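## Task

Take the mug that sits in the pantry cabinet and put it on the cabinet's topmost level, then close the cabinet door. The floor of the cabinet counts as its lowest level, not the first shelf. The mug must end upright and must not be dropped more than a few centimetres or hit hard. The robot must not tip over or finish leaning. The result only counts if it stays that way without the robot holding anything in place.

## Robot and tools

Robot: a Hello Robot Stretch 4 with one arm. It has an omni-wheel base, a lift that slides up a mast, an arm that telescopes straight forward, a three-joint wrist (yaw, pitch, roll) and a two-finger gripper. It stands about 1.6 m tall; the base rim lies within 0.23 m of the base origin. Cameras: head_camera, head_left_camera, head_right_camera, wrist_camera.

Frames: the base frame sits on the floor under the base centre, x forward, y left, z up. hand_pose (the point between the open fingertips, link pinch) is reported in this frame and may be somewhat off. The odometry frame is where the base frame was when the scene began.

execute_actions(actions, cameras): actions is a list holding one action or nothing (empty = just report state and images). An action may contain base, joints, or both, plus optional pace and contact_limits; alternatively it is only {"end_of_arm": "enable_torque"}, which re-powers wrist or gripper motors that shut off. Motions in one action start together and may finish at different times. cameras picks which images return: a list of names, [] for none, null/omitted/["all"] for all; the pictures line gives their order.

base takes exactly one key, each a relative move from where the base last reported itself: translate_m (metres, forward positive, -2 to 2), strafe_m (metres sideways, left positive, -2 to 2), rotate_rad (radians, counter-clockwise from above positive, -3.2 to 3.2).

joints is one object keyed by joint name, each value an absolute target (not an offset): lift_m 0 to 1.2 m; arm_m 0 to 0.55 m extension; wrist_yaw_rad -1.134 to 4.276 (0 points forward, positive turns left, 3.14 tucked back, above 3.4 the arm may block it); wrist_pitch_rad -1.117 to 4.259 (0 level, 1.57 pointing down); wrist_roll_rad -1.117 to 4.259 (0 keeps fingers level side by side, positive turns clockwise viewed from behind); gripper_m -0.038 to 0.141 m fingertip gap (negative means fingers press together). Done tolerances: lift and arm ±0.004, yaw and roll ±0.02, pitch ±0.05, gripper ±0.004. Joint targets outside range get clipped and reported; other bad values or unknown keys reject the whole call with no motion.

pace: "slow", "default", "fast", "max". Base speeds are 0.1/0.3/0.4/0.6 m/s and 1/2/3/4 rad/s respectively, reduced when the lift is above 0.2 (down to 0.3 m/s and 1 rad/s at full height). contact_limits only has arm_m, 0 (gentlest) to 0.75 (firmest), default 0.5; exceeding it stops the arm.

wait(seconds 0 to 10) commands nothing and returns the same report. zoom_image(camera, region [x0,y0,x1,y1] in pixels, top-left origin, at most 504x504) enlarges part of that camera's latest full image. read_manual(section "licences") returns licence text only. finished_scene(scene) ends the given scene irreversibly and reports success; the next task appears in its result. Replying with no tool call ends everything.

Reading results: base_status and joint_status tell how each motion of the last accepted action ended. done (for the base it just means wheels turned the commanded amount, slipping included); off_target (stopped short, may still push); contact_stop_at_<key> (hit something; lift, arm or wheels go slack, a slack lift may sink under load, slack wheels may roll); limit_stop_at_<name>, e.g. limit_stop_at_tilt (leaning over 6 degrees, lift/arm/wheels slack and ignore commands until upright) or limit_stop_at_own_body (would hit itself; you can still move away); torque_fault (a wrist or gripper motor went limp, send enable_torque). After a stop the joint forgets its target. Anything left out of an action may still be pushing toward an older target unseen. on_its_own lists what happened without being commanded; there "held at" is the held target, not the position. If a call reports a stop, later calls in the same reply are skipped.

lidar_m: twelve 30-degree sectors, first straight ahead, counting counter-clockwise (4th left, 7th behind, 10th right), distances in metres from base origin; "-" means nothing seen or closer than 0.25 m. It sees from about 0.15 m up, misses glass, thin legs and much behind. wrist_depth_mm: 7x7 grid from top left, median depth 100 to 2000 mm, "-" unknown; includes the robot's own parts.

base_odometry is wheel-based; heading in -3.142 to 3.142, left positive. If turned_by_wheels and turned_by_imu differ by over about 0.1 rad, the base slipped or hit something and heading is wrong by roughly their difference. base_tilt in degrees (forward, right positive) carries a fixed bias up to 1.5. motor_effort is percent of maximum, positive toward higher joint values, bracket = peak of last action, with fixed offsets and noise; for wheel_0..2 positive turns the base right. A load in a level gripper pushes wrist pitch effort away from 0.

Gripping: command gripper_m smaller than the object's width; lower squeezes harder and pulls the object inward by up to a third of the shortfall. Neither the gripper reading nor done confirms a grasp; a firm squeeze at targets of 0 or above shows in gripper effort. Fingertips pressed on a surface can snag: raise the lift.

Avoid: dropping or hard knocks on objects, slamming the door, strong pushes. Tipping risk rises when driving or turning with over 1 kg held and arm_m above 0.2, at faster paces, or when pushing/pulling with the gripper high or a high contact limit. Wrist tilted up (pitch below -0.2) plus roll below -0.4 or above 4 can trigger self-collision stops. A good first move to unfold the wrist: lift_m 0.4 with wrist_yaw_rad 0 in one action. Loose objects may occasionally get nudged by the scene. Shorter robot motion time is better; thinking time lets the scene keep running while the robot holds its last command.

Each tool is called after "Request:" in YAML: its name, and indented under it one key for each argument.

## Session

Request:
execute_actions:
  actions: []

Scene clock: 0.00 s.
base_odometry: x=+0.000 y=+0.000 heading=+0.000 (m, m, rad; odometry frame)
turned_by_wheels: +0.000 (rad since the last result)
turned_by_imu: +0.000 (rad since the last result)
base_tilt: forward=+0.0 right=-0.4 (deg)
lidar_m: 1.51 1.57 1.98 2.55 2.60 1.72 1.62 2.26 2.37 1.37 1.39 1.64
base_status: not commanded
joint_positions: lift_m=+0.247 arm_m=+0.003 wrist_yaw_rad=+3.088 wrist_pitch_rad=+0.009 wrist_roll_rad=-0.017 gripper_m=+0.057
joint_status: not commanded
motor_effort: lift_m=+18 arm_m=-1 wrist_yaw_rad=+0 wrist_pitch_rad=-7 wrist_roll_rad=-1 gripper_m=+0 wheel_0=+0 wheel_1=-1 wheel_2=+0 (%)
hand_pose: x=-0.1096 y=+0.1026 z=+0.4224 quat_wxyz=(+0.027, -0.005, -0.008, +1.000) (m; base frame)
wrist_depth_mm: - 144 - 1863 - - - / - 138 - 1808 1863 - - / - 132 204 1863 - - - / 115 142 260 1808 - - - / - - - 1756 - - - / 1708 1756 214 1808 1576 - - / 1182 1118 1098 167 1098 1308 1336
pictures: head_camera, head_left_camera, head_right_camera, wrist_camera
Images, in order (width x height): head_camera 420x560, head_left_camera 420x672, head_right_camera 420x672, wrist_camera 616x392.

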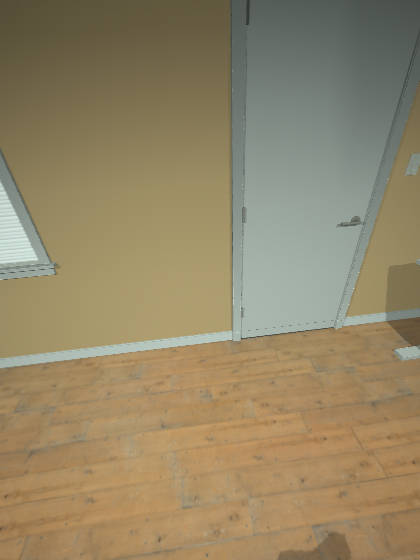

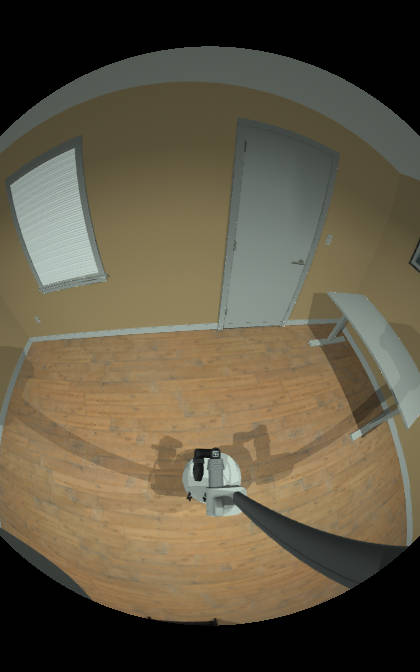

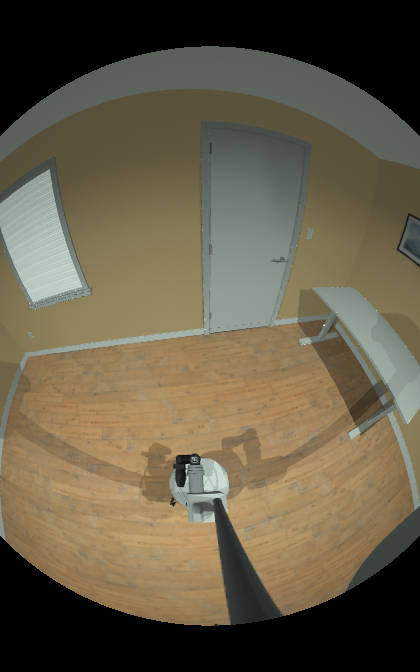

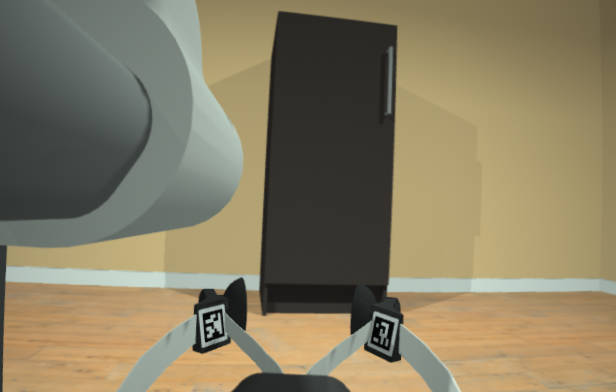

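Request:
execute_actions:
  actions:
    - {"base":{"rotate_rad":3.1},"joints":{"lift_m":0.5,"wrist_yaw_rad":0,"gripper_m":0.1},"pace":"fast"}

Scene clock: 6.07 s.
base_odometry: x=+0.000 y=+0.000 heading=+3.099 (m, m, rad; odometry frame)
turned_by_wheels: +3.099 (rad since the last result)
turned_by_imu: +3.120 (rad since the last result)
base_tilt: forward=+0.0 right=-0.4 (deg)
lidar_m: 1.62 2.24 2.37 1.38 1.40 1.67 1.51 1.56 1.91 2.56 2.58 1.72
base_status: done
joint_positions: lift_m=+0.500 arm_m=+0.003 wrist_yaw_rad=+0.000 wrist_pitch_rad=+0.009 wrist_roll_rad=-0.017 gripper_m=+0.100
joint_status: all done
motor_effort: lift_m=+22(24) arm_m=-1(1) wrist_yaw_rad=+0(4) wrist_pitch_rad=-8(8) wrist_roll_rad=-2(1) gripper_m=+1(0) wheel_0=-2(11) wheel_1=-4(14) wheel_2=-3(13) (%)
hand_pose: x=+0.4623 y=-0.0873 z=+0.6753 quat_wxyz=(+1.000, -0.008, +0.005, +0.000) (m; base frame)
wrist_depth_mm: 1921 1983 1983 - - - - / 1863 1983 - 1464 1464 - - / 1863 1983 1983 1464 1464 - - / 1921 1921 - 1430 1499 - - / 1983 1983 1983 1464 1464 - - / 1983 1863 1921 1397 1499 - - / 1708 1661 1661 160 1464 1983 -
pictures: head_camera, head_left_camera, head_right_camera, wrist_camera
Images, in order (width x height): head_camera 420x560, head_left_camera 420x672, head_right_camera 420x672, wrist_camera 616x392.

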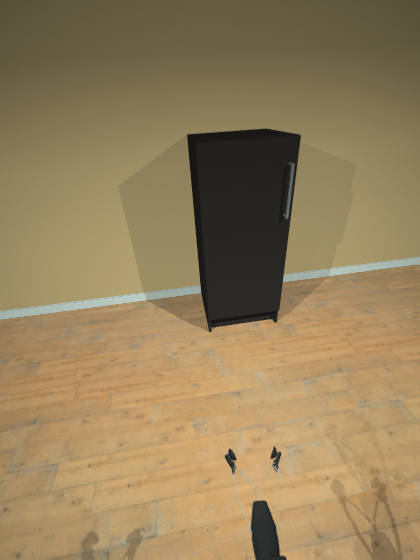

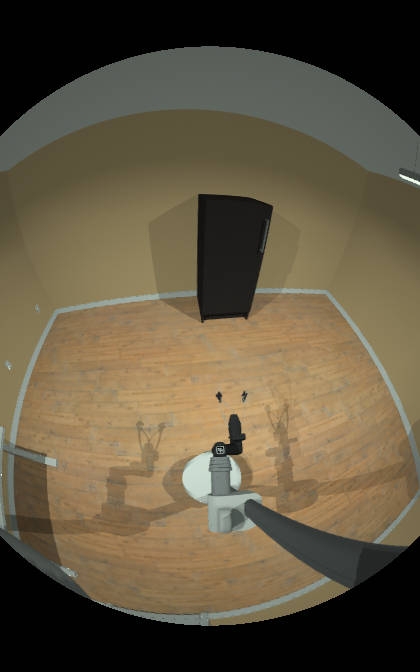

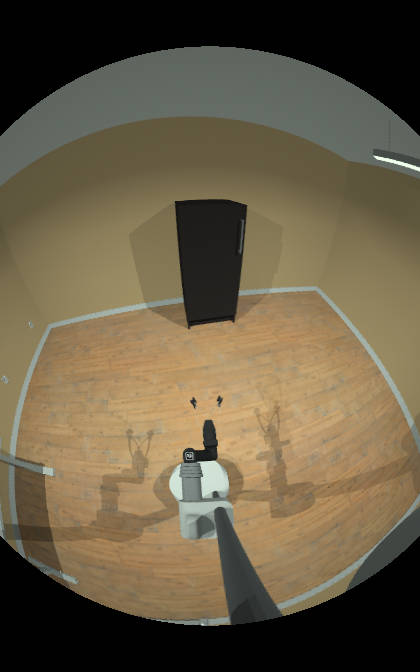

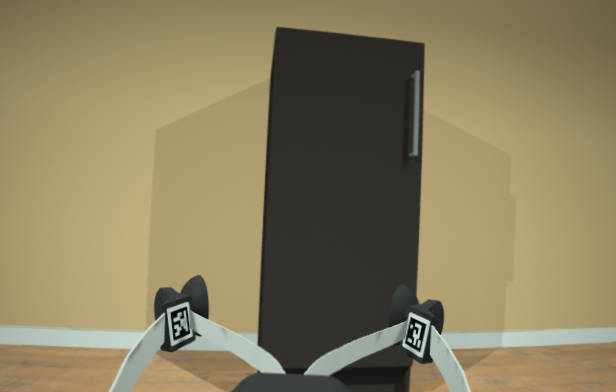

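Request:
execute_actions:
  actions:
    - {"base":{"rotate_rad":0.11},"joints":{"lift_m":0.8},"pace":"fast"}
  cameras: []

Request:
execute_actions:
  actions:
    - {"base":{"strafe_m":-0.5},"pace":"fast"}
  cameras: []

Request:
execute_actions:
  actions:
    - {"base":{"translate_m":0.7},"pace":"fast"}
  cameras: ["head_camera","wrist_camera"]

Scene clock: 28.23 s.
base_odometry: x=+0.000 y=+0.000 heading=-3.075 (m, m, rad; odometry frame)
turned_by_wheels: +0.109 (rad since the last result)
turned_by_imu: +0.110 (rad since the last result)
base_tilt: forward=+0.0 right=-0.3 (deg)
lidar_m: 1.64 2.29 2.32 1.39 1.44 1.60 1.53 1.57 2.15 2.55 2.65 1.68
base_status: done
joint_positions: lift_m=+0.800 arm_m=+0.003 wrist_yaw_rad=+0.000 wrist_pitch_rad=+0.009 wrist_roll_rad=-0.017 gripper_m=+0.100
joint_status: all done
motor_effort: lift_m=+23(25) arm_m=-1(1) wrist_yaw_rad=+0(0) wrist_pitch_rad=-8(7) wrist_roll_rad=+0(2) gripper_m=-2(0) wheel_0=-2(9) wheel_1=-4(10) wheel_2=-3(10) (%)
hand_pose: x=+0.4623 y=-0.0874 z=+0.9753 quat_wxyz=(+1.000, -0.008, +0.005, +0.000) (m; base frame)
wrist_depth_mm: - 1983 - - - - - / - - - - - - - / 1983 - 1983 1983 1464 - - / - - - - 1430 - - / 1983 1983 - 1983 1430 - - / 1983 - - 1756 1397 - - / 1983 1983 1983 160 1397 1983 -
pictures: none
No camera images: the call's "cameras" was empty. Leave "cameras" out to get every camera's image.

Scene clock: 30.77 s.
base_odometry: x=-0.033 y=+0.499 heading=-3.075 (m, m, rad; odometry frame)
turned_by_wheels: +0.000 (rad since the last result)
turned_by_imu: -0.001 (rad since the last result)
base_tilt: forward=-0.1 right=-0.4 (deg)
lidar_m: 1.59 2.28 2.84 1.89 1.96 1.61 1.52 1.57 2.13 2.04 2.12 2.34
base_status: done
joint_positions: lift_m=+0.800 arm_m=+0.003 wrist_yaw_rad=+0.000 wrist_pitch_rad=+0.009 wrist_roll_rad=-0.017 gripper_m=+0.100
joint_status: not commanded
motor_effort: lift_m=+23(23) arm_m=-1(1) wrist_yaw_rad=+0(1) wrist_pitch_rad=-7(7) wrist_roll_rad=-1(0) gripper_m=-2(0) wheel_0=+1(13) wheel_1=-4(15) wheel_2=+0(2) (%)
hand_pose: x=+0.4623 y=-0.0874 z=+0.9753 quat_wxyz=(+1.000, -0.008, +0.005, +0.000) (m; base frame)
wrist_depth_mm: - - - - - - - / - - - - - - - / - - 1430 1397 - - - / - 1983 1464 1430 - - - / 1983 1983 1430 1430 - - - / 1983 - 1397 1464 - - - / - 1983 1430 160 - - -
pictures: none
No camera images: the call's "cameras" was empty. Leave "cameras" out to get every camera's image.

Scene clock: 33.93 s.
base_odometry: x=-0.732 y=+0.452 heading=-3.074 (m, m, rad; odometry frame)
turned_by_wheels: +0.001 (rad since the last result)
turned_by_imu: -0.002 (rad since the last result)
base_tilt: forward=-0.1 right=-0.4 (deg)
lidar_m: 0.90 0.96 2.12 2.45 1.97 2.33 2.22 2.28 2.12 2.02 2.12 1.59
base_status: done
joint_positions: lift_m=+0.800 arm_m=+0.003 wrist_yaw_rad=+0.000 wrist_pitch_rad=+0.009 wrist_roll_rad=-0.017 gripper_m=+0.100
joint_status: not commanded
motor_effort: lift_m=+23(23) arm_m=-1(1) wrist_yaw_rad=+0(0) wrist_pitch_rad=-8(7) wrist_roll_rad=-1(1) gripper_m=+0(1) wheel_0=+4(11) wheel_1=+3(11) wheel_2=+0(14) (%)
hand_pose: x=+0.4623 y=-0.0874 z=+0.9753 quat_wxyz=(+1.000, -0.008, +0.005, +0.000) (m; base frame)
wrist_depth_mm: 1281 723 723 723 1366 1366 1366 / 1281 707 723 715 1308 1366 1366 / 1281 707 707 723 1336 1366 1336 / 1008 715 715 707 1336 1336 1336 / 1008 707 707 723 1308 1336 1366 / 991 699 707 707 1308 1336 1366 / 691 699 715 160 1308 1366 1308
pictures: head_camera, wrist_camera
Images, in order (width x height): head_camera 420x560, wrist_camera 616x392.

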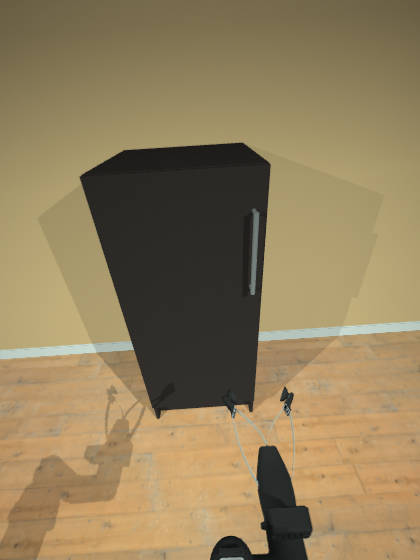

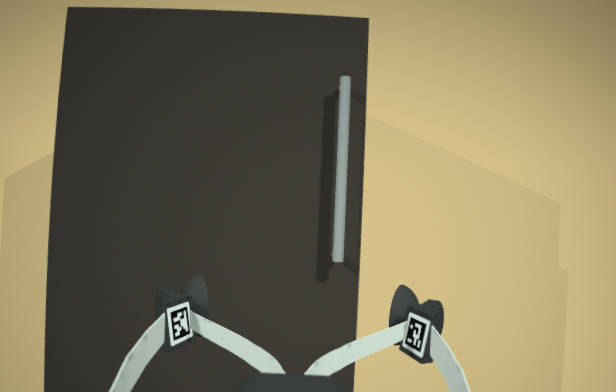

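Request:
execute_actions:
  actions:
    - {"base":{"strafe_m":-0.054},"joints":{"arm_m":0.3,"gripper_m":0.08}}
  cameras: ["head_camera","wrist_camera"]

Scene clock: 47.53 s.
base_odometry: x=-0.735 y=+0.505 heading=-3.074 (m, m, rad; odometry frame)
turned_by_wheels: +0.000 (rad since the last result)
turned_by_imu: +0.000 (rad since the last result)
base_tilt: forward=+0.0 right=-0.4 (deg)
lidar_m: 0.89 0.93 2.10 2.23 2.03 2.31 2.21 2.31 2.09 1.96 2.04 1.62
base_status: done
joint_positions: lift_m=+0.800 arm_m=+0.299 wrist_yaw_rad=+0.000 wrist_pitch_rad=+0.009 wrist_roll_rad=-0.017 gripper_m=+0.080
joint_status: all done
motor_effort: lift_m=+23(23) arm_m=+4(3) wrist_yaw_rad=+0(1) wrist_pitch_rad=-7(7) wrist_roll_rad=-1(1) gripper_m=+0(1) wheel_0=+2(11) wheel_1=-3(13) wheel_2=+0(1) (%)
hand_pose: x=+0.7586 y=-0.0874 z=+0.9753 quat_wxyz=(+1.000, -0.008, +0.004, +0.000) (m; base frame)
wrist_depth_mm: 418 418 421 421 1042 1042 1060 / 415 415 418 421 1025 1042 1078 / 415 415 418 421 1042 1042 1042 / 410 415 418 421 1042 1025 1042 / 410 413 415 418 1025 1008 1025 / 407 410 221 415 1025 1008 1025 / 402 407 407 161 1008 1025 1025
pictures: head_camera, wrist_camera
Images, in order (width x height): head_camera 420x560, wrist_camera 616x392.

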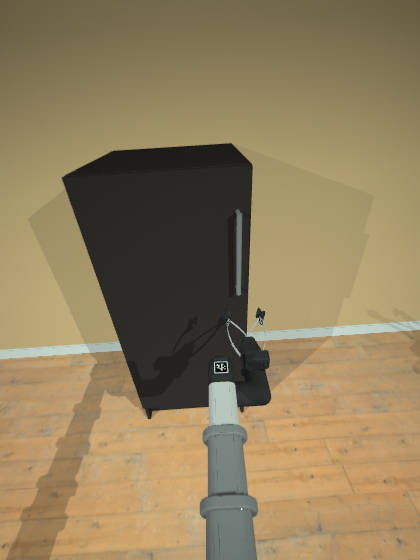

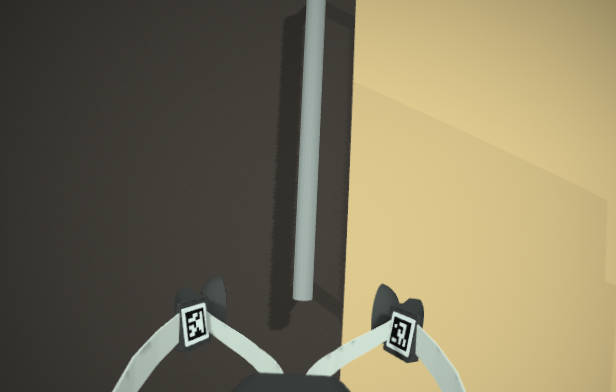

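Request:
execute_actions:
  actions:
    - {"joints":{"arm_m":0.43,"lift_m":0.88},"contact_limits":{"arm_m":0.2}}
  cameras: ["head_camera","wrist_camera"]

Scene clock: 56.00 s.
base_odometry: x=-0.735 y=+0.505 heading=-3.074 (m, m, rad; odometry frame)
turned_by_wheels: +0.000 (rad since the last result)
turned_by_imu: +0.000 (rad since the last result)
base_tilt: forward=-0.1 right=-0.4 (deg)
lidar_m: 0.89 0.97 2.12 2.19 2.04 2.33 2.21 2.31 2.08 1.98 2.03 1.60
base_status: not commanded
joint_positions: lift_m=+0.880 arm_m=+0.429 wrist_yaw_rad=+0.000 wrist_pitch_rad=+0.009 wrist_roll_rad=-0.017 gripper_m=+0.080
joint_status: all done
motor_effort: lift_m=+23(25) arm_m=+5(4) wrist_yaw_rad=+0(1) wrist_pitch_rad=-7(7) wrist_roll_rad=-1(1) gripper_m=+2(2) wheel_0=+2(2) wheel_1=-3(3) wheel_2=+0(0) (%)
contact_limits: arm_m 0.2
hand_pose: x=+0.8886 y=-0.0874 z=+1.0553 quat_wxyz=(+1.000, -0.008, +0.004, +0.000) (m; base frame)
wrist_depth_mm: 286 287 290 291 904 917 917 / 286 286 289 289 904 891 931 / 285 285 286 287 904 891 891 / 283 285 286 287 904 904 904 / 282 283 283 286 891 891 904 / 279 279 221 285 286 891 891 / 279 279 281 161 878 891 891
pictures: head_camera, wrist_camera
Images, in order (width x height): head_camera 420x560, wrist_camera 616x392.

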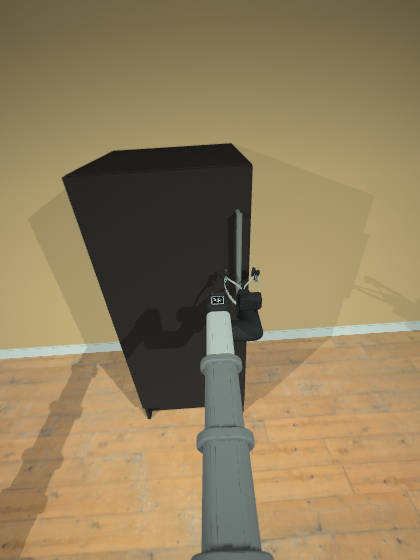

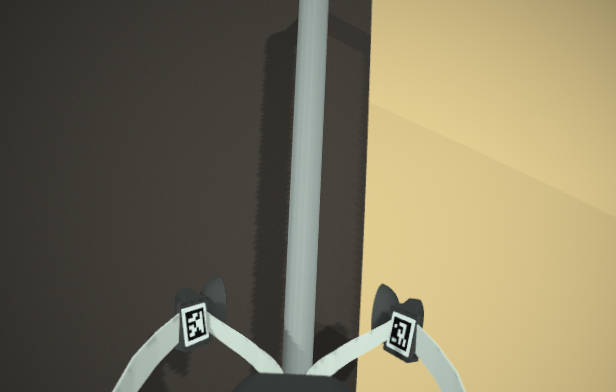

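Request:
execute_actions:
  actions:
    - {"joints":{"arm_m":0.438,"gripper_m":-0.02},"contact_limits":{"arm_m":0.2}}
  cameras: ["head_camera","wrist_camera"]

Scene clock: 61.73 s.
base_odometry: x=-0.735 y=+0.505 heading=-3.074 (m, m, rad; odometry frame)
turned_by_wheels: +0.000 (rad since the last result)
turned_by_imu: +0.000 (rad since the last result)
base_tilt: forward=+0.0 right=-0.4 (deg)
lidar_m: 0.89 0.94 2.15 2.20 2.04 2.31 2.22 2.29 2.09 1.98 2.02 1.60
base_status: not commanded
joint_positions: lift_m=+0.880 arm_m=+0.437 wrist_yaw_rad=+0.000 wrist_pitch_rad=+0.009 wrist_roll_rad=-0.017 gripper_m=-0.019
joint_status: all done
motor_effort: lift_m=+23(23) arm_m=+4(6) wrist_yaw_rad=-1(1) wrist_pitch_rad=-8(7) wrist_roll_rad=-1(0) gripper_m=-16(21) wheel_0=+2(2) wheel_1=-3(3) wheel_2=+0(0) (%)
contact_limits: arm_m 0.2
hand_pose: x=+0.8967 y=-0.0873 z=+1.0553 quat_wxyz=(+1.000, -0.008, +0.004, +0.000) (m; base frame)
wrist_depth_mm: 273 274 274 276 904 904 904 / 273 273 276 274 891 904 891 / 271 272 273 273 891 904 904 / 270 272 272 273 878 891 891 / 270 270 271 271 878 904 891 / 267 268 270 212 866 878 878 / 266 211 267 209 181 891 904
pictures: head_camera, wrist_camera
Images, in order (width x height): head_camera 420x560, wrist_camera 616x392.

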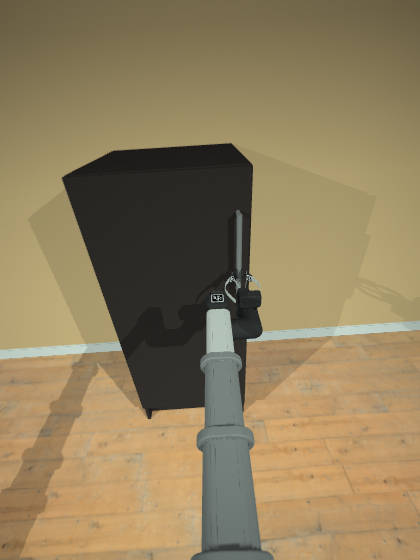

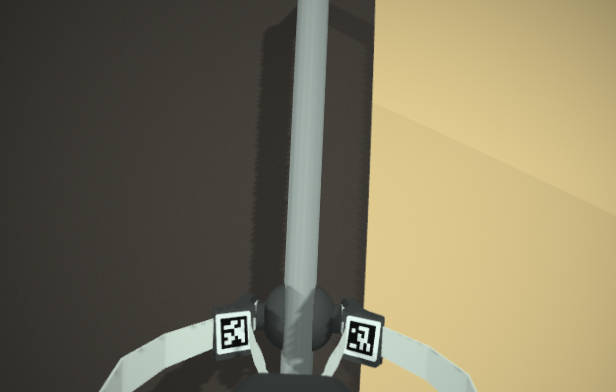

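Request:
execute_actions:
  actions:
    - {"base":{"strafe_m":0.02},"joints":{"arm_m":0.30},"pace":"slow"}
  cameras: ["head_camera","wrist_camera"]

Scene clock: 66.80 s.
base_odometry: x=-0.734 y=+0.486 heading=-3.074 (m, m, rad; odometry frame)
turned_by_wheels: +0.000 (rad since the last result)
turned_by_imu: +0.000 (rad since the last result)
base_tilt: forward=+0.0 right=-0.4 (deg)
lidar_m: 0.71 0.91 2.10 2.20 2.03 2.35 2.21 2.30 2.08 1.99 2.05 1.59
base_status: done
joint_positions: lift_m=+0.880 arm_m=+0.301 wrist_yaw_rad=+0.006 wrist_pitch_rad=+0.009 wrist_roll_rad=-0.017 gripper_m=-0.019
joint_status: all done
on_its_own: wrist_yaw_rad is at rest, and its effort (-17) is outside its rest range (-13 to +13)
motor_effort: lift_m=+23(23) arm_m=-5(5) wrist_yaw_rad=-17(28) wrist_pitch_rad=-8(8) wrist_roll_rad=-2(1) gripper_m=-15(14) wheel_0=-1(13) wheel_1=+1(9) wheel_2=+0(0) (%)
hand_pose: x=+0.7609 y=-0.0856 z=+1.0552 quat_wxyz=(+1.000, -0.008, +0.005, +0.003) (m; base frame)
wrist_depth_mm: 342 319 296 272 1042 1042 1042 / 340 315 294 272 1025 1025 1025 / 334 314 291 271 1025 1042 1025 / 334 309 291 270 1008 1025 1025 / 330 310 290 266 1025 1025 1078 / 327 307 282 221 991 1008 1025 / 325 158 186 204 180 1025 1008
pictures: head_camera, wrist_camera
Images, in order (width x height): head_camera 420x560, wrist_camera 616x392.

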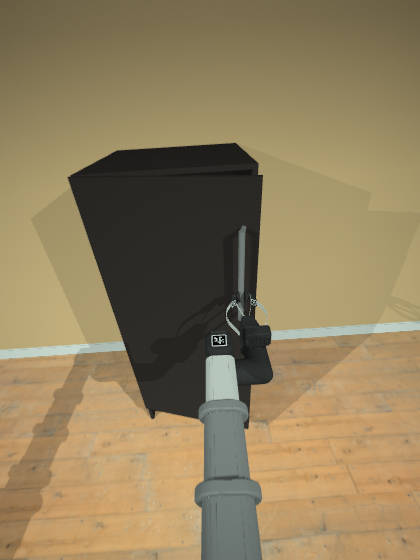

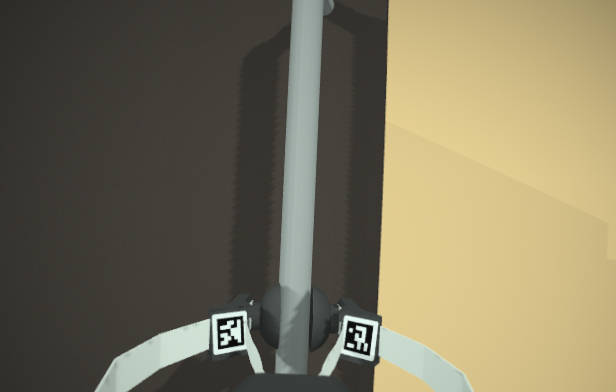

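Request:
execute_actions:
  actions:
    - {"base":{"strafe_m":0.065},"joints":{"arm_m":0.215},"pace":"slow"}
  cameras: []

Request:
execute_actions:
  actions:
    - {"base":{"strafe_m":0.06},"joints":{"arm_m":0.15},"pace":"slow"}
  cameras: ["head_camera","wrist_camera"]

Scene clock: 72.43 s.
base_odometry: x=-0.730 y=+0.421 heading=-3.075 (m, m, rad; odometry frame)
turned_by_wheels: -0.001 (rad since the last result)
turned_by_imu: -0.002 (rad since the last result)
base_tilt: forward=+0.0 right=-0.3 (deg)
lidar_m: 0.66 0.91 2.08 2.46 1.97 2.34 2.21 2.32 2.19 2.05 2.12 1.60
base_status: done
joint_positions: lift_m=+0.880 arm_m=+0.216 wrist_yaw_rad=-0.012 wrist_pitch_rad=+0.009 wrist_roll_rad=-0.017 gripper_m=-0.020
joint_status: all done
on_its_own: wrist_yaw_rad is at rest, and its effort (+34) is outside its rest range (-13 to +13)
motor_effort: lift_m=+23(23) arm_m=-4(7) wrist_yaw_rad=+34(43) wrist_pitch_rad=-9(9) wrist_roll_rad=+0(1) gripper_m=-16(18) wheel_0=-12(16) wheel_1=+2(10) wheel_2=-3(3) (%)
hand_pose: x=+0.6740 y=-0.0908 z=+1.0552 quat_wxyz=(+1.000, -0.008, +0.005, -0.006) (m; base frame)
wrist_depth_mm: 410 357 320 286 267 1118 1160 / 407 359 317 283 266 1138 1160 / 399 353 314 272 264 1138 1138 / 394 349 310 270 262 1138 1118 / 397 347 309 267 263 1118 1138 / 389 342 304 215 258 1118 1138 / 384 342 182 206 183 1118 1118
pictures: none
No camera images: the call's "cameras" was empty. Leave "cameras" out to get every camera's image.

Scene clock: 74.33 s.
base_odometry: x=-0.726 y=+0.362 heading=-3.077 (m, m, rad; odometry frame)
turned_by_wheels: -0.002 (rad since the last result)
turned_by_imu: -0.003 (rad since the last result)
base_tilt: forward=+0.0 right=-0.3 (deg)
lidar_m: 0.60 0.90 2.11 2.44 1.91 2.34 2.20 2.28 2.24 2.10 2.18 0.61
base_status: done
joint_positions: lift_m=+0.880 arm_m=+0.150 wrist_yaw_rad=-0.022 wrist_pitch_rad=+0.010 wrist_roll_rad=-0.017 gripper_m=-0.020
joint_status: all done
on_its_own: wrist_yaw_rad is at rest, and its effort (+63) is outside its rest range (-13 to +13)
motor_effort: lift_m=+23(23) arm_m=-2(3) wrist_yaw_rad=+63(66) wrist_pitch_rad=-9(9) wrist_roll_rad=-1(2) gripper_m=-10(13) wheel_0=-14(18) wheel_1=+2(8) wheel_2=-8(8) (%)
hand_pose: x=+0.6077 y=-0.0936 z=+1.0551 quat_wxyz=(+1.000, -0.008, +0.005, -0.011) (m; base frame)
wrist_depth_mm: 508 410 343 293 257 1229 1229 / 508 410 338 293 257 1205 1281 / 500 399 334 290 258 1182 1229 / 488 399 334 286 256 1229 1229 / 484 389 329 285 255 1205 1205 / 480 387 329 220 244 1205 1255 / 462 384 179 196 182 1205 1205
pictures: head_camera, wrist_camera
Images, in order (width x height): head_camera 420x560, wrist_camera 616x392.

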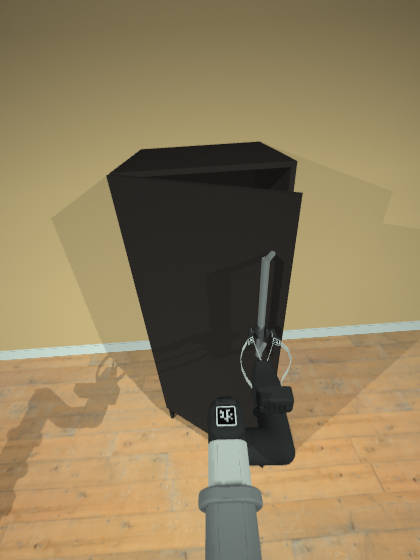

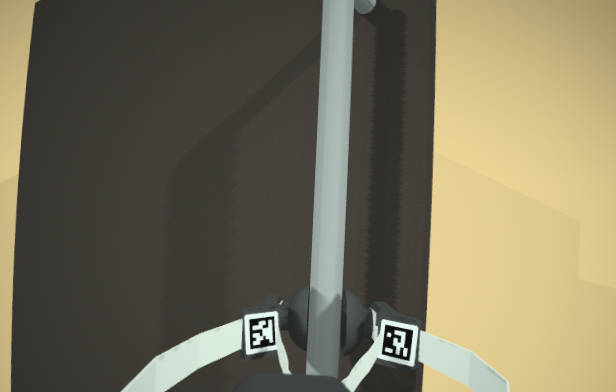

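Request:
execute_actions:
  actions:
    - {"joints":{"arm_m":0.10},"pace":"slow"}
  cameras: ["head_camera","wrist_camera"]

Scene clock: 80.20 s.
base_odometry: x=-0.726 y=+0.361 heading=-3.076 (m, m, rad; odometry frame)
turned_by_wheels: +0.001 (rad since the last result)
turned_by_imu: +0.001 (rad since the last result)
base_tilt: forward=+0.0 right=-0.4 (deg)
lidar_m: 0.54 0.89 2.09 2.43 1.91 2.33 2.23 2.30 2.21 2.11 2.20 1.60
base_status: not commanded
joint_positions: lift_m=+0.880 arm_m=+0.101 wrist_yaw_rad=+0.003 wrist_pitch_rad=+0.010 wrist_roll_rad=-0.017 gripper_m=-0.019
joint_status: all done
motor_effort: lift_m=+23(23) arm_m=-5(5) wrist_yaw_rad=-8(62) wrist_pitch_rad=-11(11) wrist_roll_rad=+0(1) gripper_m=-17(17) wheel_0=-3(14) wheel_1=+1(1) wheel_2=-4(7) (%)
hand_pose: x=+0.5605 y=-0.0866 z=+1.0549 quat_wxyz=(+1.000, -0.008, +0.005, +0.001) (m; base frame)
wrist_depth_mm: 1229 480 366 274 262 1229 1281 / 1229 473 362 272 260 1255 1281 / 1182 462 357 271 257 1229 1255 / 1182 455 353 274 255 1255 1255 / 1205 452 347 272 253 1229 1255 / 1160 442 317 213 252 1229 1255 / 591 273 314 204 181 1205 1205
pictures: head_camera, wrist_camera
Images, in order (width x height): head_camera 420x560, wrist_camera 616x392.

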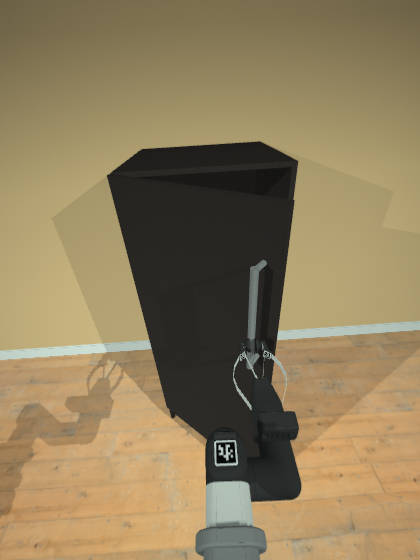

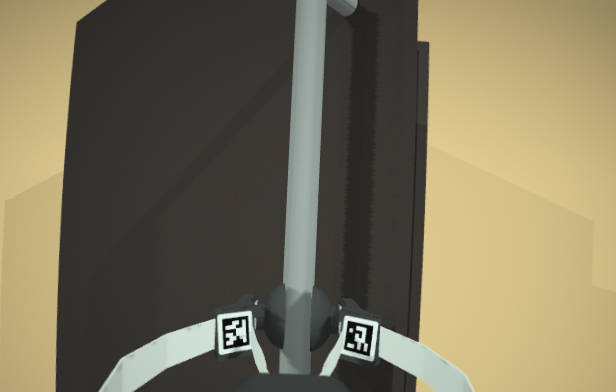

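Request:
execute_actions:
  actions:
    - {"joints":{"gripper_m":0.06}}
  cameras: ["wrist_camera"]

Request:
execute_actions:
  actions:
    - {"joints":{"arm_m":0.0}}
  cameras: ["wrist_camera"]

Scene clock: 92.50 s.
base_odometry: x=-0.726 y=+0.361 heading=-3.076 (m, m, rad; odometry frame)
turned_by_wheels: +0.000 (rad since the last result)
turned_by_imu: +0.000 (rad since the last result)
base_tilt: forward=+0.0 right=-0.3 (deg)
lidar_m: 0.57 0.88 2.09 2.43 1.92 2.32 2.21 2.29 2.24 2.10 2.19 1.63
base_status: not commanded
joint_positions: lift_m=+0.880 arm_m=+0.101 wrist_yaw_rad=+0.000 wrist_pitch_rad=+0.010 wrist_roll_rad=-0.017 gripper_m=+0.060
joint_status: all done
motor_effort: lift_m=+23(23) arm_m=-4(5) wrist_yaw_rad=+1(9) wrist_pitch_rad=-9(11) wrist_roll_rad=-1(1) gripper_m=+0(21) wheel_0=-3(3) wheel_1=+2(2) wheel_2=-4(4) (%)
hand_pose: x=+0.5601 y=-0.0875 z=+1.0551 quat_wxyz=(+1.000, -0.008, +0.005, +0.000) (m; base frame)
wrist_depth_mm: 1182 484 375 290 271 1281 1281 / 1229 477 368 289 267 1229 1229 / 1205 469 366 286 266 1255 1255 / 1205 462 362 278 266 1229 1255 / 1160 455 357 274 263 1229 1229 / 891 452 324 278 255 1255 1255 / 591 445 340 166 249 1229 1229
pictures: wrist_camera
Images, in order (width x height): wrist_camera 616x392.

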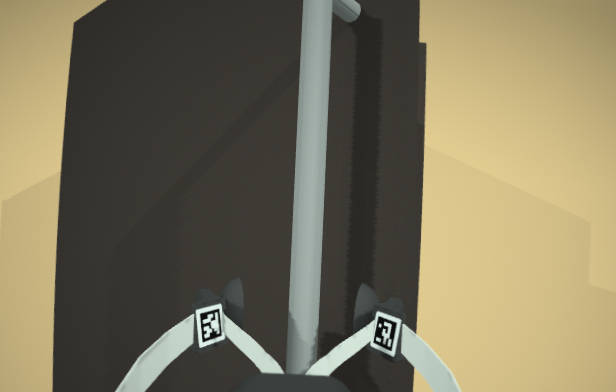

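Scene clock: 93.77 s.
base_odometry: x=-0.726 y=+0.361 heading=-3.076 (m, m, rad; odometry frame)
turned_by_wheels: +0.000 (rad since the last result)
turned_by_imu: +0.000 (rad since the last result)
base_tilt: forward=+0.0 right=-0.4 (deg)
lidar_m: 0.56 0.91 2.08 2.44 1.91 2.32 2.22 2.30 2.23 2.12 2.19 1.60
base_status: not commanded
joint_positions: lift_m=+0.880 arm_m=+0.004 wrist_yaw_rad=+0.000 wrist_pitch_rad=+0.009 wrist_roll_rad=-0.017 gripper_m=+0.060
joint_status: all done
joint sent to its limit — the command would take arm_m past its lower limit, so that joint was sent only as far as its limit.
motor_effort: lift_m=+23(23) arm_m=-4(4) wrist_yaw_rad=+0(1) wrist_pitch_rad=-9(10) wrist_roll_rad=-1(1) gripper_m=-2(0) wheel_0=-3(3) wheel_1=+1(2) wheel_2=-4(4) (%)
hand_pose: x=+0.4629 y=-0.0874 z=+1.0551 quat_wxyz=(+1.000, -0.008, +0.005, +0.000) (m; base frame)
wrist_depth_mm: 1281 683 496 404 1336 1366 1397 / 1308 640 492 384 741 1336 1336 / 1336 627 488 379 741 1281 1336 / 1255 615 484 379 750 1336 1336 / 1281 609 473 382 732 1281 1366 / 1255 597 430 370 357 1336 1336 / 1308 585 449 167 345 1308 1336
pictures: wrist_camera
Images, in order (width x height): wrist_camera 616x392.

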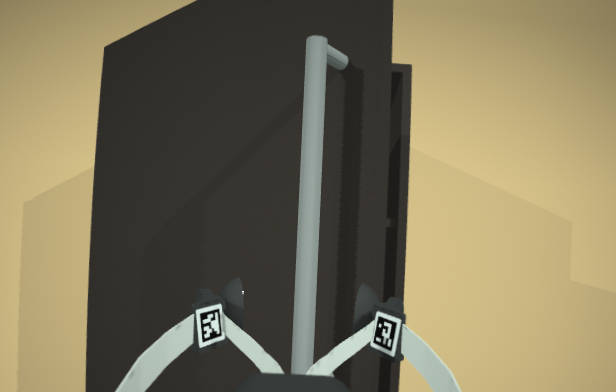

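Request:
execute_actions:
  actions:
    - {"base":{"strafe_m":-0.17},"joints":{"gripper_m":0.0}}
  cameras: []

Request:
execute_actions:
  actions:
    - {"joints":{"arm_m":0.2},"contact_limits":{"arm_m":0.2}}
  cameras: ["head_camera","wrist_camera"]

Scene clock: 112.97 s.
base_odometry: x=-0.737 y=+0.531 heading=-3.076 (m, m, rad; odometry frame)
turned_by_wheels: +0.000 (rad since the last result)
turned_by_imu: +0.000 (rad since the last result)
base_tilt: forward=+0.0 right=-0.3 (deg)
lidar_m: 0.57 0.75 2.14 2.48 2.05 2.34 2.21 2.27 2.06 1.94 2.02 1.61
base_status: done
joint_positions: lift_m=+0.880 arm_m=+0.004 wrist_yaw_rad=+0.000 wrist_pitch_rad=+0.009 wrist_roll_rad=-0.017 gripper_m=+0.000
joint_status: all done
motor_effort: lift_m=+23(23) arm_m=-4(4) wrist_yaw_rad=+1(1) wrist_pitch_rad=-9(9) wrist_roll_rad=+0(0) gripper_m=-2(4) wheel_0=+1(10) wheel_1=-3(12) wheel_2=+0(3) (%)
hand_pose: x=+0.4629 y=-0.0874 z=+1.0552 quat_wxyz=(+1.000, -0.008, +0.005, +0.000) (m; base frame)
wrist_depth_mm: 591 410 1336 1397 1397 1336 1336 / 591 394 741 946 1336 1366 1336 / 574 387 1308 1336 1366 1336 1397 / 569 394 1281 1336 1336 1366 1366 / 554 375 1281 1308 1336 1281 1336 / 549 370 359 211 1281 1308 1336 / 530 342 186 185 182 1336 1336
pictures: none
No camera images: the call's "cameras" was empty. Leave "cameras" out to get every camera's image.

Scene clock: 114.67 s.
base_odometry: x=-0.737 y=+0.531 heading=-3.076 (m, m, rad; odometry frame)
turned_by_wheels: +0.000 (rad since the last result)
turned_by_imu: +0.000 (rad since the last result)
base_tilt: forward=+0.0 right=-0.4 (deg)
lidar_m: 0.55 0.75 2.08 2.48 2.08 2.36 2.22 2.29 2.06 1.95 2.01 1.61
base_status: not commanded
joint_positions: lift_m=+0.880 arm_m=+0.199 wrist_yaw_rad=+0.000 wrist_pitch_rad=+0.009 wrist_roll_rad=-0.017 gripper_m=+0.000
joint_status: all done
motor_effort: lift_m=+23(23) arm_m=+4(4) wrist_yaw_rad=+0(1) wrist_pitch_rad=-8(9) wrist_roll_rad=-1(1) gripper_m=-5(6) wheel_0=+1(2) wheel_1=-3(3) wheel_2=+0(0) (%)
contact_limits: arm_m 0.2
hand_pose: x=+0.6586 y=-0.0874 z=+1.0552 quat_wxyz=(+1.000, -0.008, +0.005, +0.000) (m; base frame)
wrist_depth_mm: 161 603 591 627 1160 1182 1182 / 163 904 878 878 1138 1138 1138 / 162 1098 1098 1098 1138 1160 1160 / 160 1078 1078 1098 1138 1138 1160 / 160 1098 1098 1118 1160 1138 1118 / 160 707 750 209 1098 1118 1138 / 158 1025 186 185 182 1118 1160
pictures: head_camera, wrist_camera
Images, in order (width x height): head_camera 420x560, wrist_camera 616x392.

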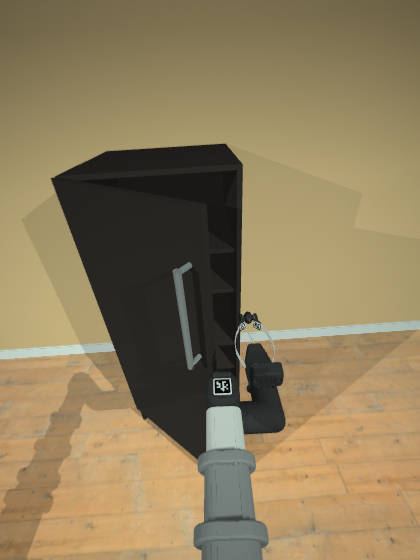

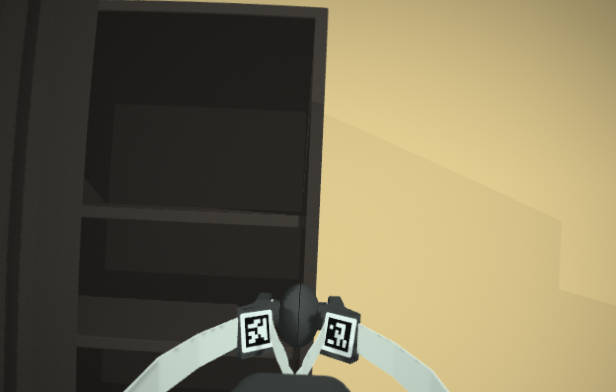

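Request:
execute_actions:
  actions:
    - {"joints":{"wrist_yaw_rad":0.45},"pace":"slow"}
  cameras: ["head_camera"]

Scene clock: 118.03 s.
base_odometry: x=-0.737 y=+0.531 heading=-3.076 (m, m, rad; odometry frame)
turned_by_wheels: +0.000 (rad since the last result)
turned_by_imu: +0.000 (rad since the last result)
base_tilt: forward=+0.0 right=-0.4 (deg)
lidar_m: 0.94 0.48 2.12 2.41 2.04 2.33 2.22 2.28 2.06 1.95 2.00 1.62
base_status: not commanded
joint_positions: lift_m=+0.880 arm_m=+0.199 wrist_yaw_rad=+0.450 wrist_pitch_rad=+0.009 wrist_roll_rad=-0.017 gripper_m=+0.000
joint_status: all done
motor_effort: lift_m=+23(23) arm_m=+4(5) wrist_yaw_rad=+0(52) wrist_pitch_rad=-8(8) wrist_roll_rad=-1(0) gripper_m=-3(8) wheel_0=+0(9) wheel_1=-2(3) wheel_2=-2(6) (%)
hand_pose: x=+0.6679 y=+0.0468 z=+1.0553 quat_wxyz=(+0.975, -0.009, +0.003, +0.223) (m; base frame)
wrist_depth_mm: 277 459 691 627 569 549 917 / 276 480 759 854 831 750 917 / 281 496 809 1138 1060 976 904 / 286 504 778 1098 1060 991 917 / 290 517 798 1118 1060 960 917 / 291 525 715 208 809 732 917 / 304 449 185 185 182 512 904
pictures: head_camera
Images, in order (width x height): head_camera 420x560.

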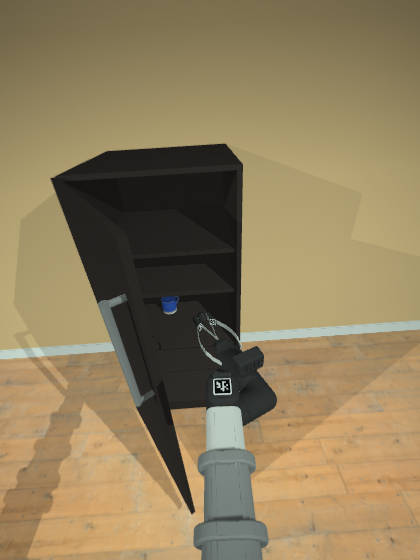

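Request:
execute_actions:
  actions:
    - {"joints":{"wrist_yaw_rad":0.8},"pace":"slow"}
  cameras: ["head_camera"]

Request:
execute_actions:
  actions:
    - {"base":{"strafe_m":0.3},"pace":"slow"}
  cameras: ["head_camera","head_right_camera"]

Scene clock: 123.77 s.
base_odometry: x=-0.737 y=+0.531 heading=-3.076 (m, m, rad; odometry frame)
turned_by_wheels: +0.000 (rad since the last result)
turned_by_imu: +0.000 (rad since the last result)
base_tilt: forward=+0.0 right=-0.4 (deg)
lidar_m: 0.94 0.66 0.60 2.47 2.06 2.34 2.22 2.28 2.05 1.94 2.01 1.60
base_status: not commanded
joint_positions: lift_m=+0.880 arm_m=+0.199 wrist_yaw_rad=+0.800 wrist_pitch_rad=+0.009 wrist_roll_rad=-0.017 gripper_m=+0.000
joint_status: all done
motor_effort: lift_m=+23(23) arm_m=+4(5) wrist_yaw_rad=+2(8) wrist_pitch_rad=-7(8) wrist_roll_rad=-1(1) gripper_m=-4(4) wheel_0=+0(1) wheel_1=-2(2) wheel_2=-2(2) (%)
hand_pose: x=+0.6339 y=+0.1459 z=+1.0553 quat_wxyz=(+0.921, -0.009, +0.001, +0.389) (m; base frame)
wrist_depth_mm: 418 473 559 1430 634 569 559 / 413 473 554 683 820 778 759 / 410 477 559 683 878 1025 878 / 413 473 559 691 866 1025 891 / 413 473 564 691 842 976 842 / 413 473 535 210 798 831 842 / 418 455 185 185 182 559 559
pictures: head_camera
Images, in order (width x height): head_camera 420x560.

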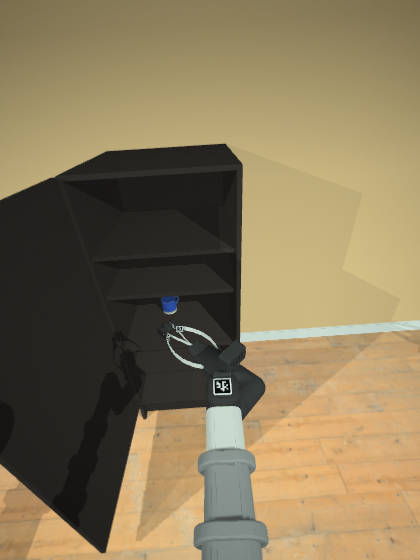

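Scene clock: 127.90 s.
base_odometry: x=-0.717 y=+0.232 heading=-3.076 (m, m, rad; odometry frame)
turned_by_wheels: +0.000 (rad since the last result)
turned_by_imu: +0.000 (rad since the last result)
base_tilt: forward=+0.0 right=-0.4 (deg)
lidar_m: 0.66 0.39 2.08 2.46 1.78 2.32 2.23 2.29 2.38 2.25 2.25 1.01
base_status: done
joint_positions: lift_m=+0.880 arm_m=+0.199 wrist_yaw_rad=+0.800 wrist_pitch_rad=+0.009 wrist_roll_rad=-0.017 gripper_m=+0.000
joint_status: not commanded
motor_effort: lift_m=+23(23) arm_m=+4(5) wrist_yaw_rad=+1(2) wrist_pitch_rad=-8(8) wrist_roll_rad=+0(1) gripper_m=-3(5) wheel_0=-5(8) wheel_1=+6(9) wheel_2=+0(1) (%)
hand_pose: x=+0.6339 y=+0.1460 z=+1.0553 quat_wxyz=(+0.921, -0.009, +0.001, +0.389) (m; base frame)
wrist_depth_mm: 160 182 216 262 334 473 559 / 160 183 216 260 334 473 676 / 160 183 217 262 334 466 741 / 159 183 216 264 334 469 741 / 160 183 217 264 334 459 647 / 160 183 206 209 336 455 699 / 160 177 185 185 182 455 559
pictures: head_camera, head_right_camera
Images, in order (width x height): head_camera 420x560, head_right_camera 420x672.

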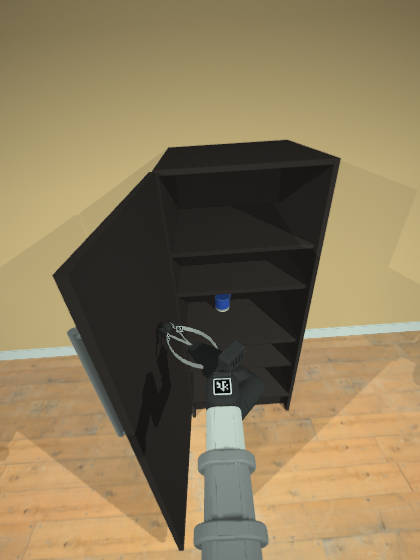

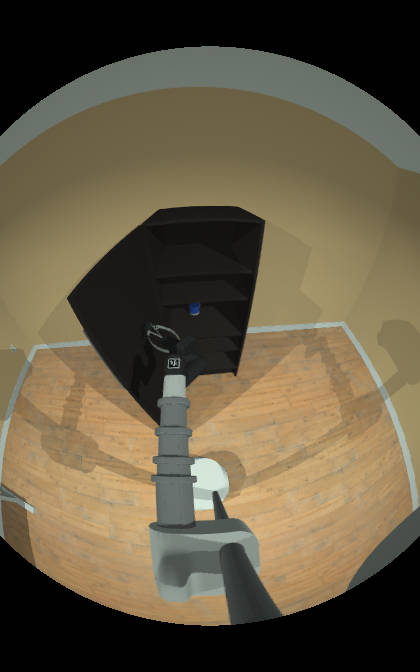

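Request:
execute_actions:
  actions:
    - {"base":{"strafe_m":-0.06},"joints":{"wrist_yaw_rad":0.0,"lift_m":0.58,"arm_m":0.3,"gripper_m":0.12}}
  cameras: ["head_camera","wrist_camera"]

Scene clock: 139.30 s.
base_odometry: x=-0.721 y=+0.292 heading=-3.076 (m, m, rad; odometry frame)
turned_by_wheels: +0.000 (rad since the last result)
turned_by_imu: +0.000 (rad since the last result)
base_tilt: forward=+0.0 right=-0.3 (deg)
lidar_m: 0.88 0.40 2.11 2.48 1.85 2.31 2.22 2.29 2.33 2.18 2.26 0.97
base_status: done
joint_positions: lift_m=+0.580 arm_m=+0.299 wrist_yaw_rad=+0.000 wrist_pitch_rad=+0.009 wrist_roll_rad=-0.017 gripper_m=+0.120
joint_status: all done
motor_effort: lift_m=+15(22) arm_m=+5(5) wrist_yaw_rad=-1(6) wrist_pitch_rad=-8(8) wrist_roll_rad=-1(2) gripper_m=-2(4) wheel_0=+1(11) wheel_1=-3(13) wheel_2=+0(0) (%)
hand_pose: x=+0.7586 y=-0.0873 z=+0.7560 quat_wxyz=(+1.000, -0.008, +0.005, +0.000) (m; base frame)
wrist_depth_mm: 439 597 591 585 569 525 1042 / 436 676 891 854 820 525 1042 / 436 530 585 564 535 484 1042 / 452 691 1008 976 891 521 1025 / 452 699 976 991 960 517 1025 / 455 569 691 866 788 469 1008 / 466 500 492 155 512 445 1025
pictures: head_camera, wrist_camera
Images, in order (width x height): head_camera 420x560, wrist_camera 616x392.

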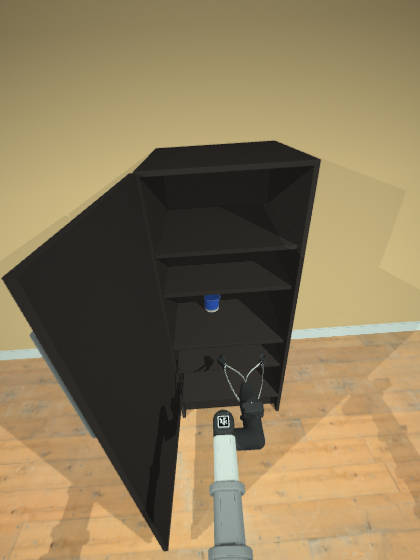

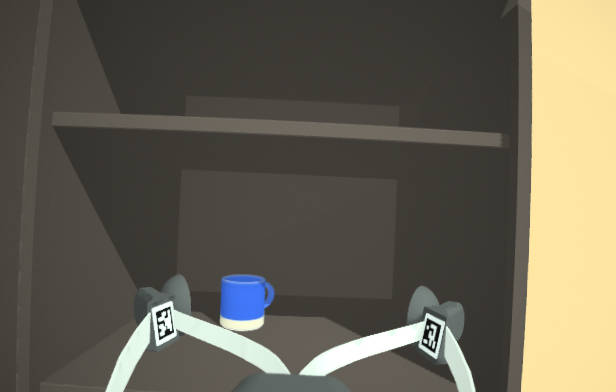

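Request:
zoom_image:
  camera: "wrist_camera"
  region: [190, 250, 310, 350]

Request:
zoom_image:
  camera: "head_camera"
  region: [170, 270, 250, 330]

Region (190, 250, 310, 350) of wrist_camera's 616x392 image, scaled by 4.200.

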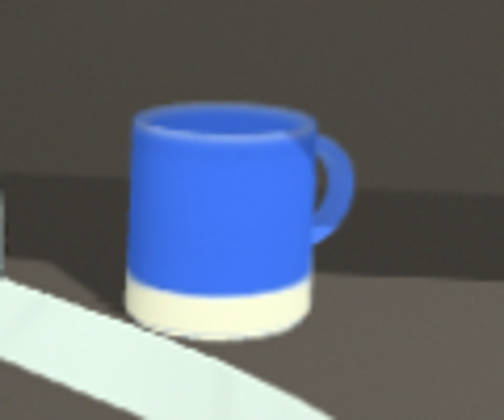

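Region (170, 270, 250, 330) of head_camera's 420x560 image, scaled by 6.300, with more detail than that image has; it fills the top 378 rows of this view, and the rest is white.

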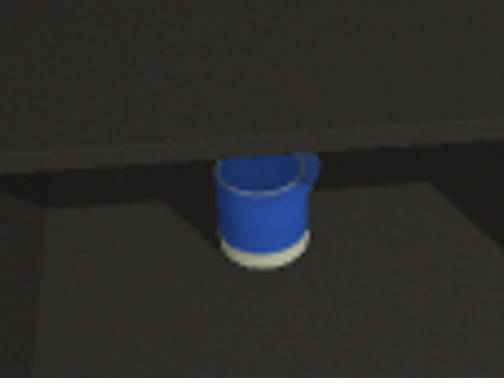

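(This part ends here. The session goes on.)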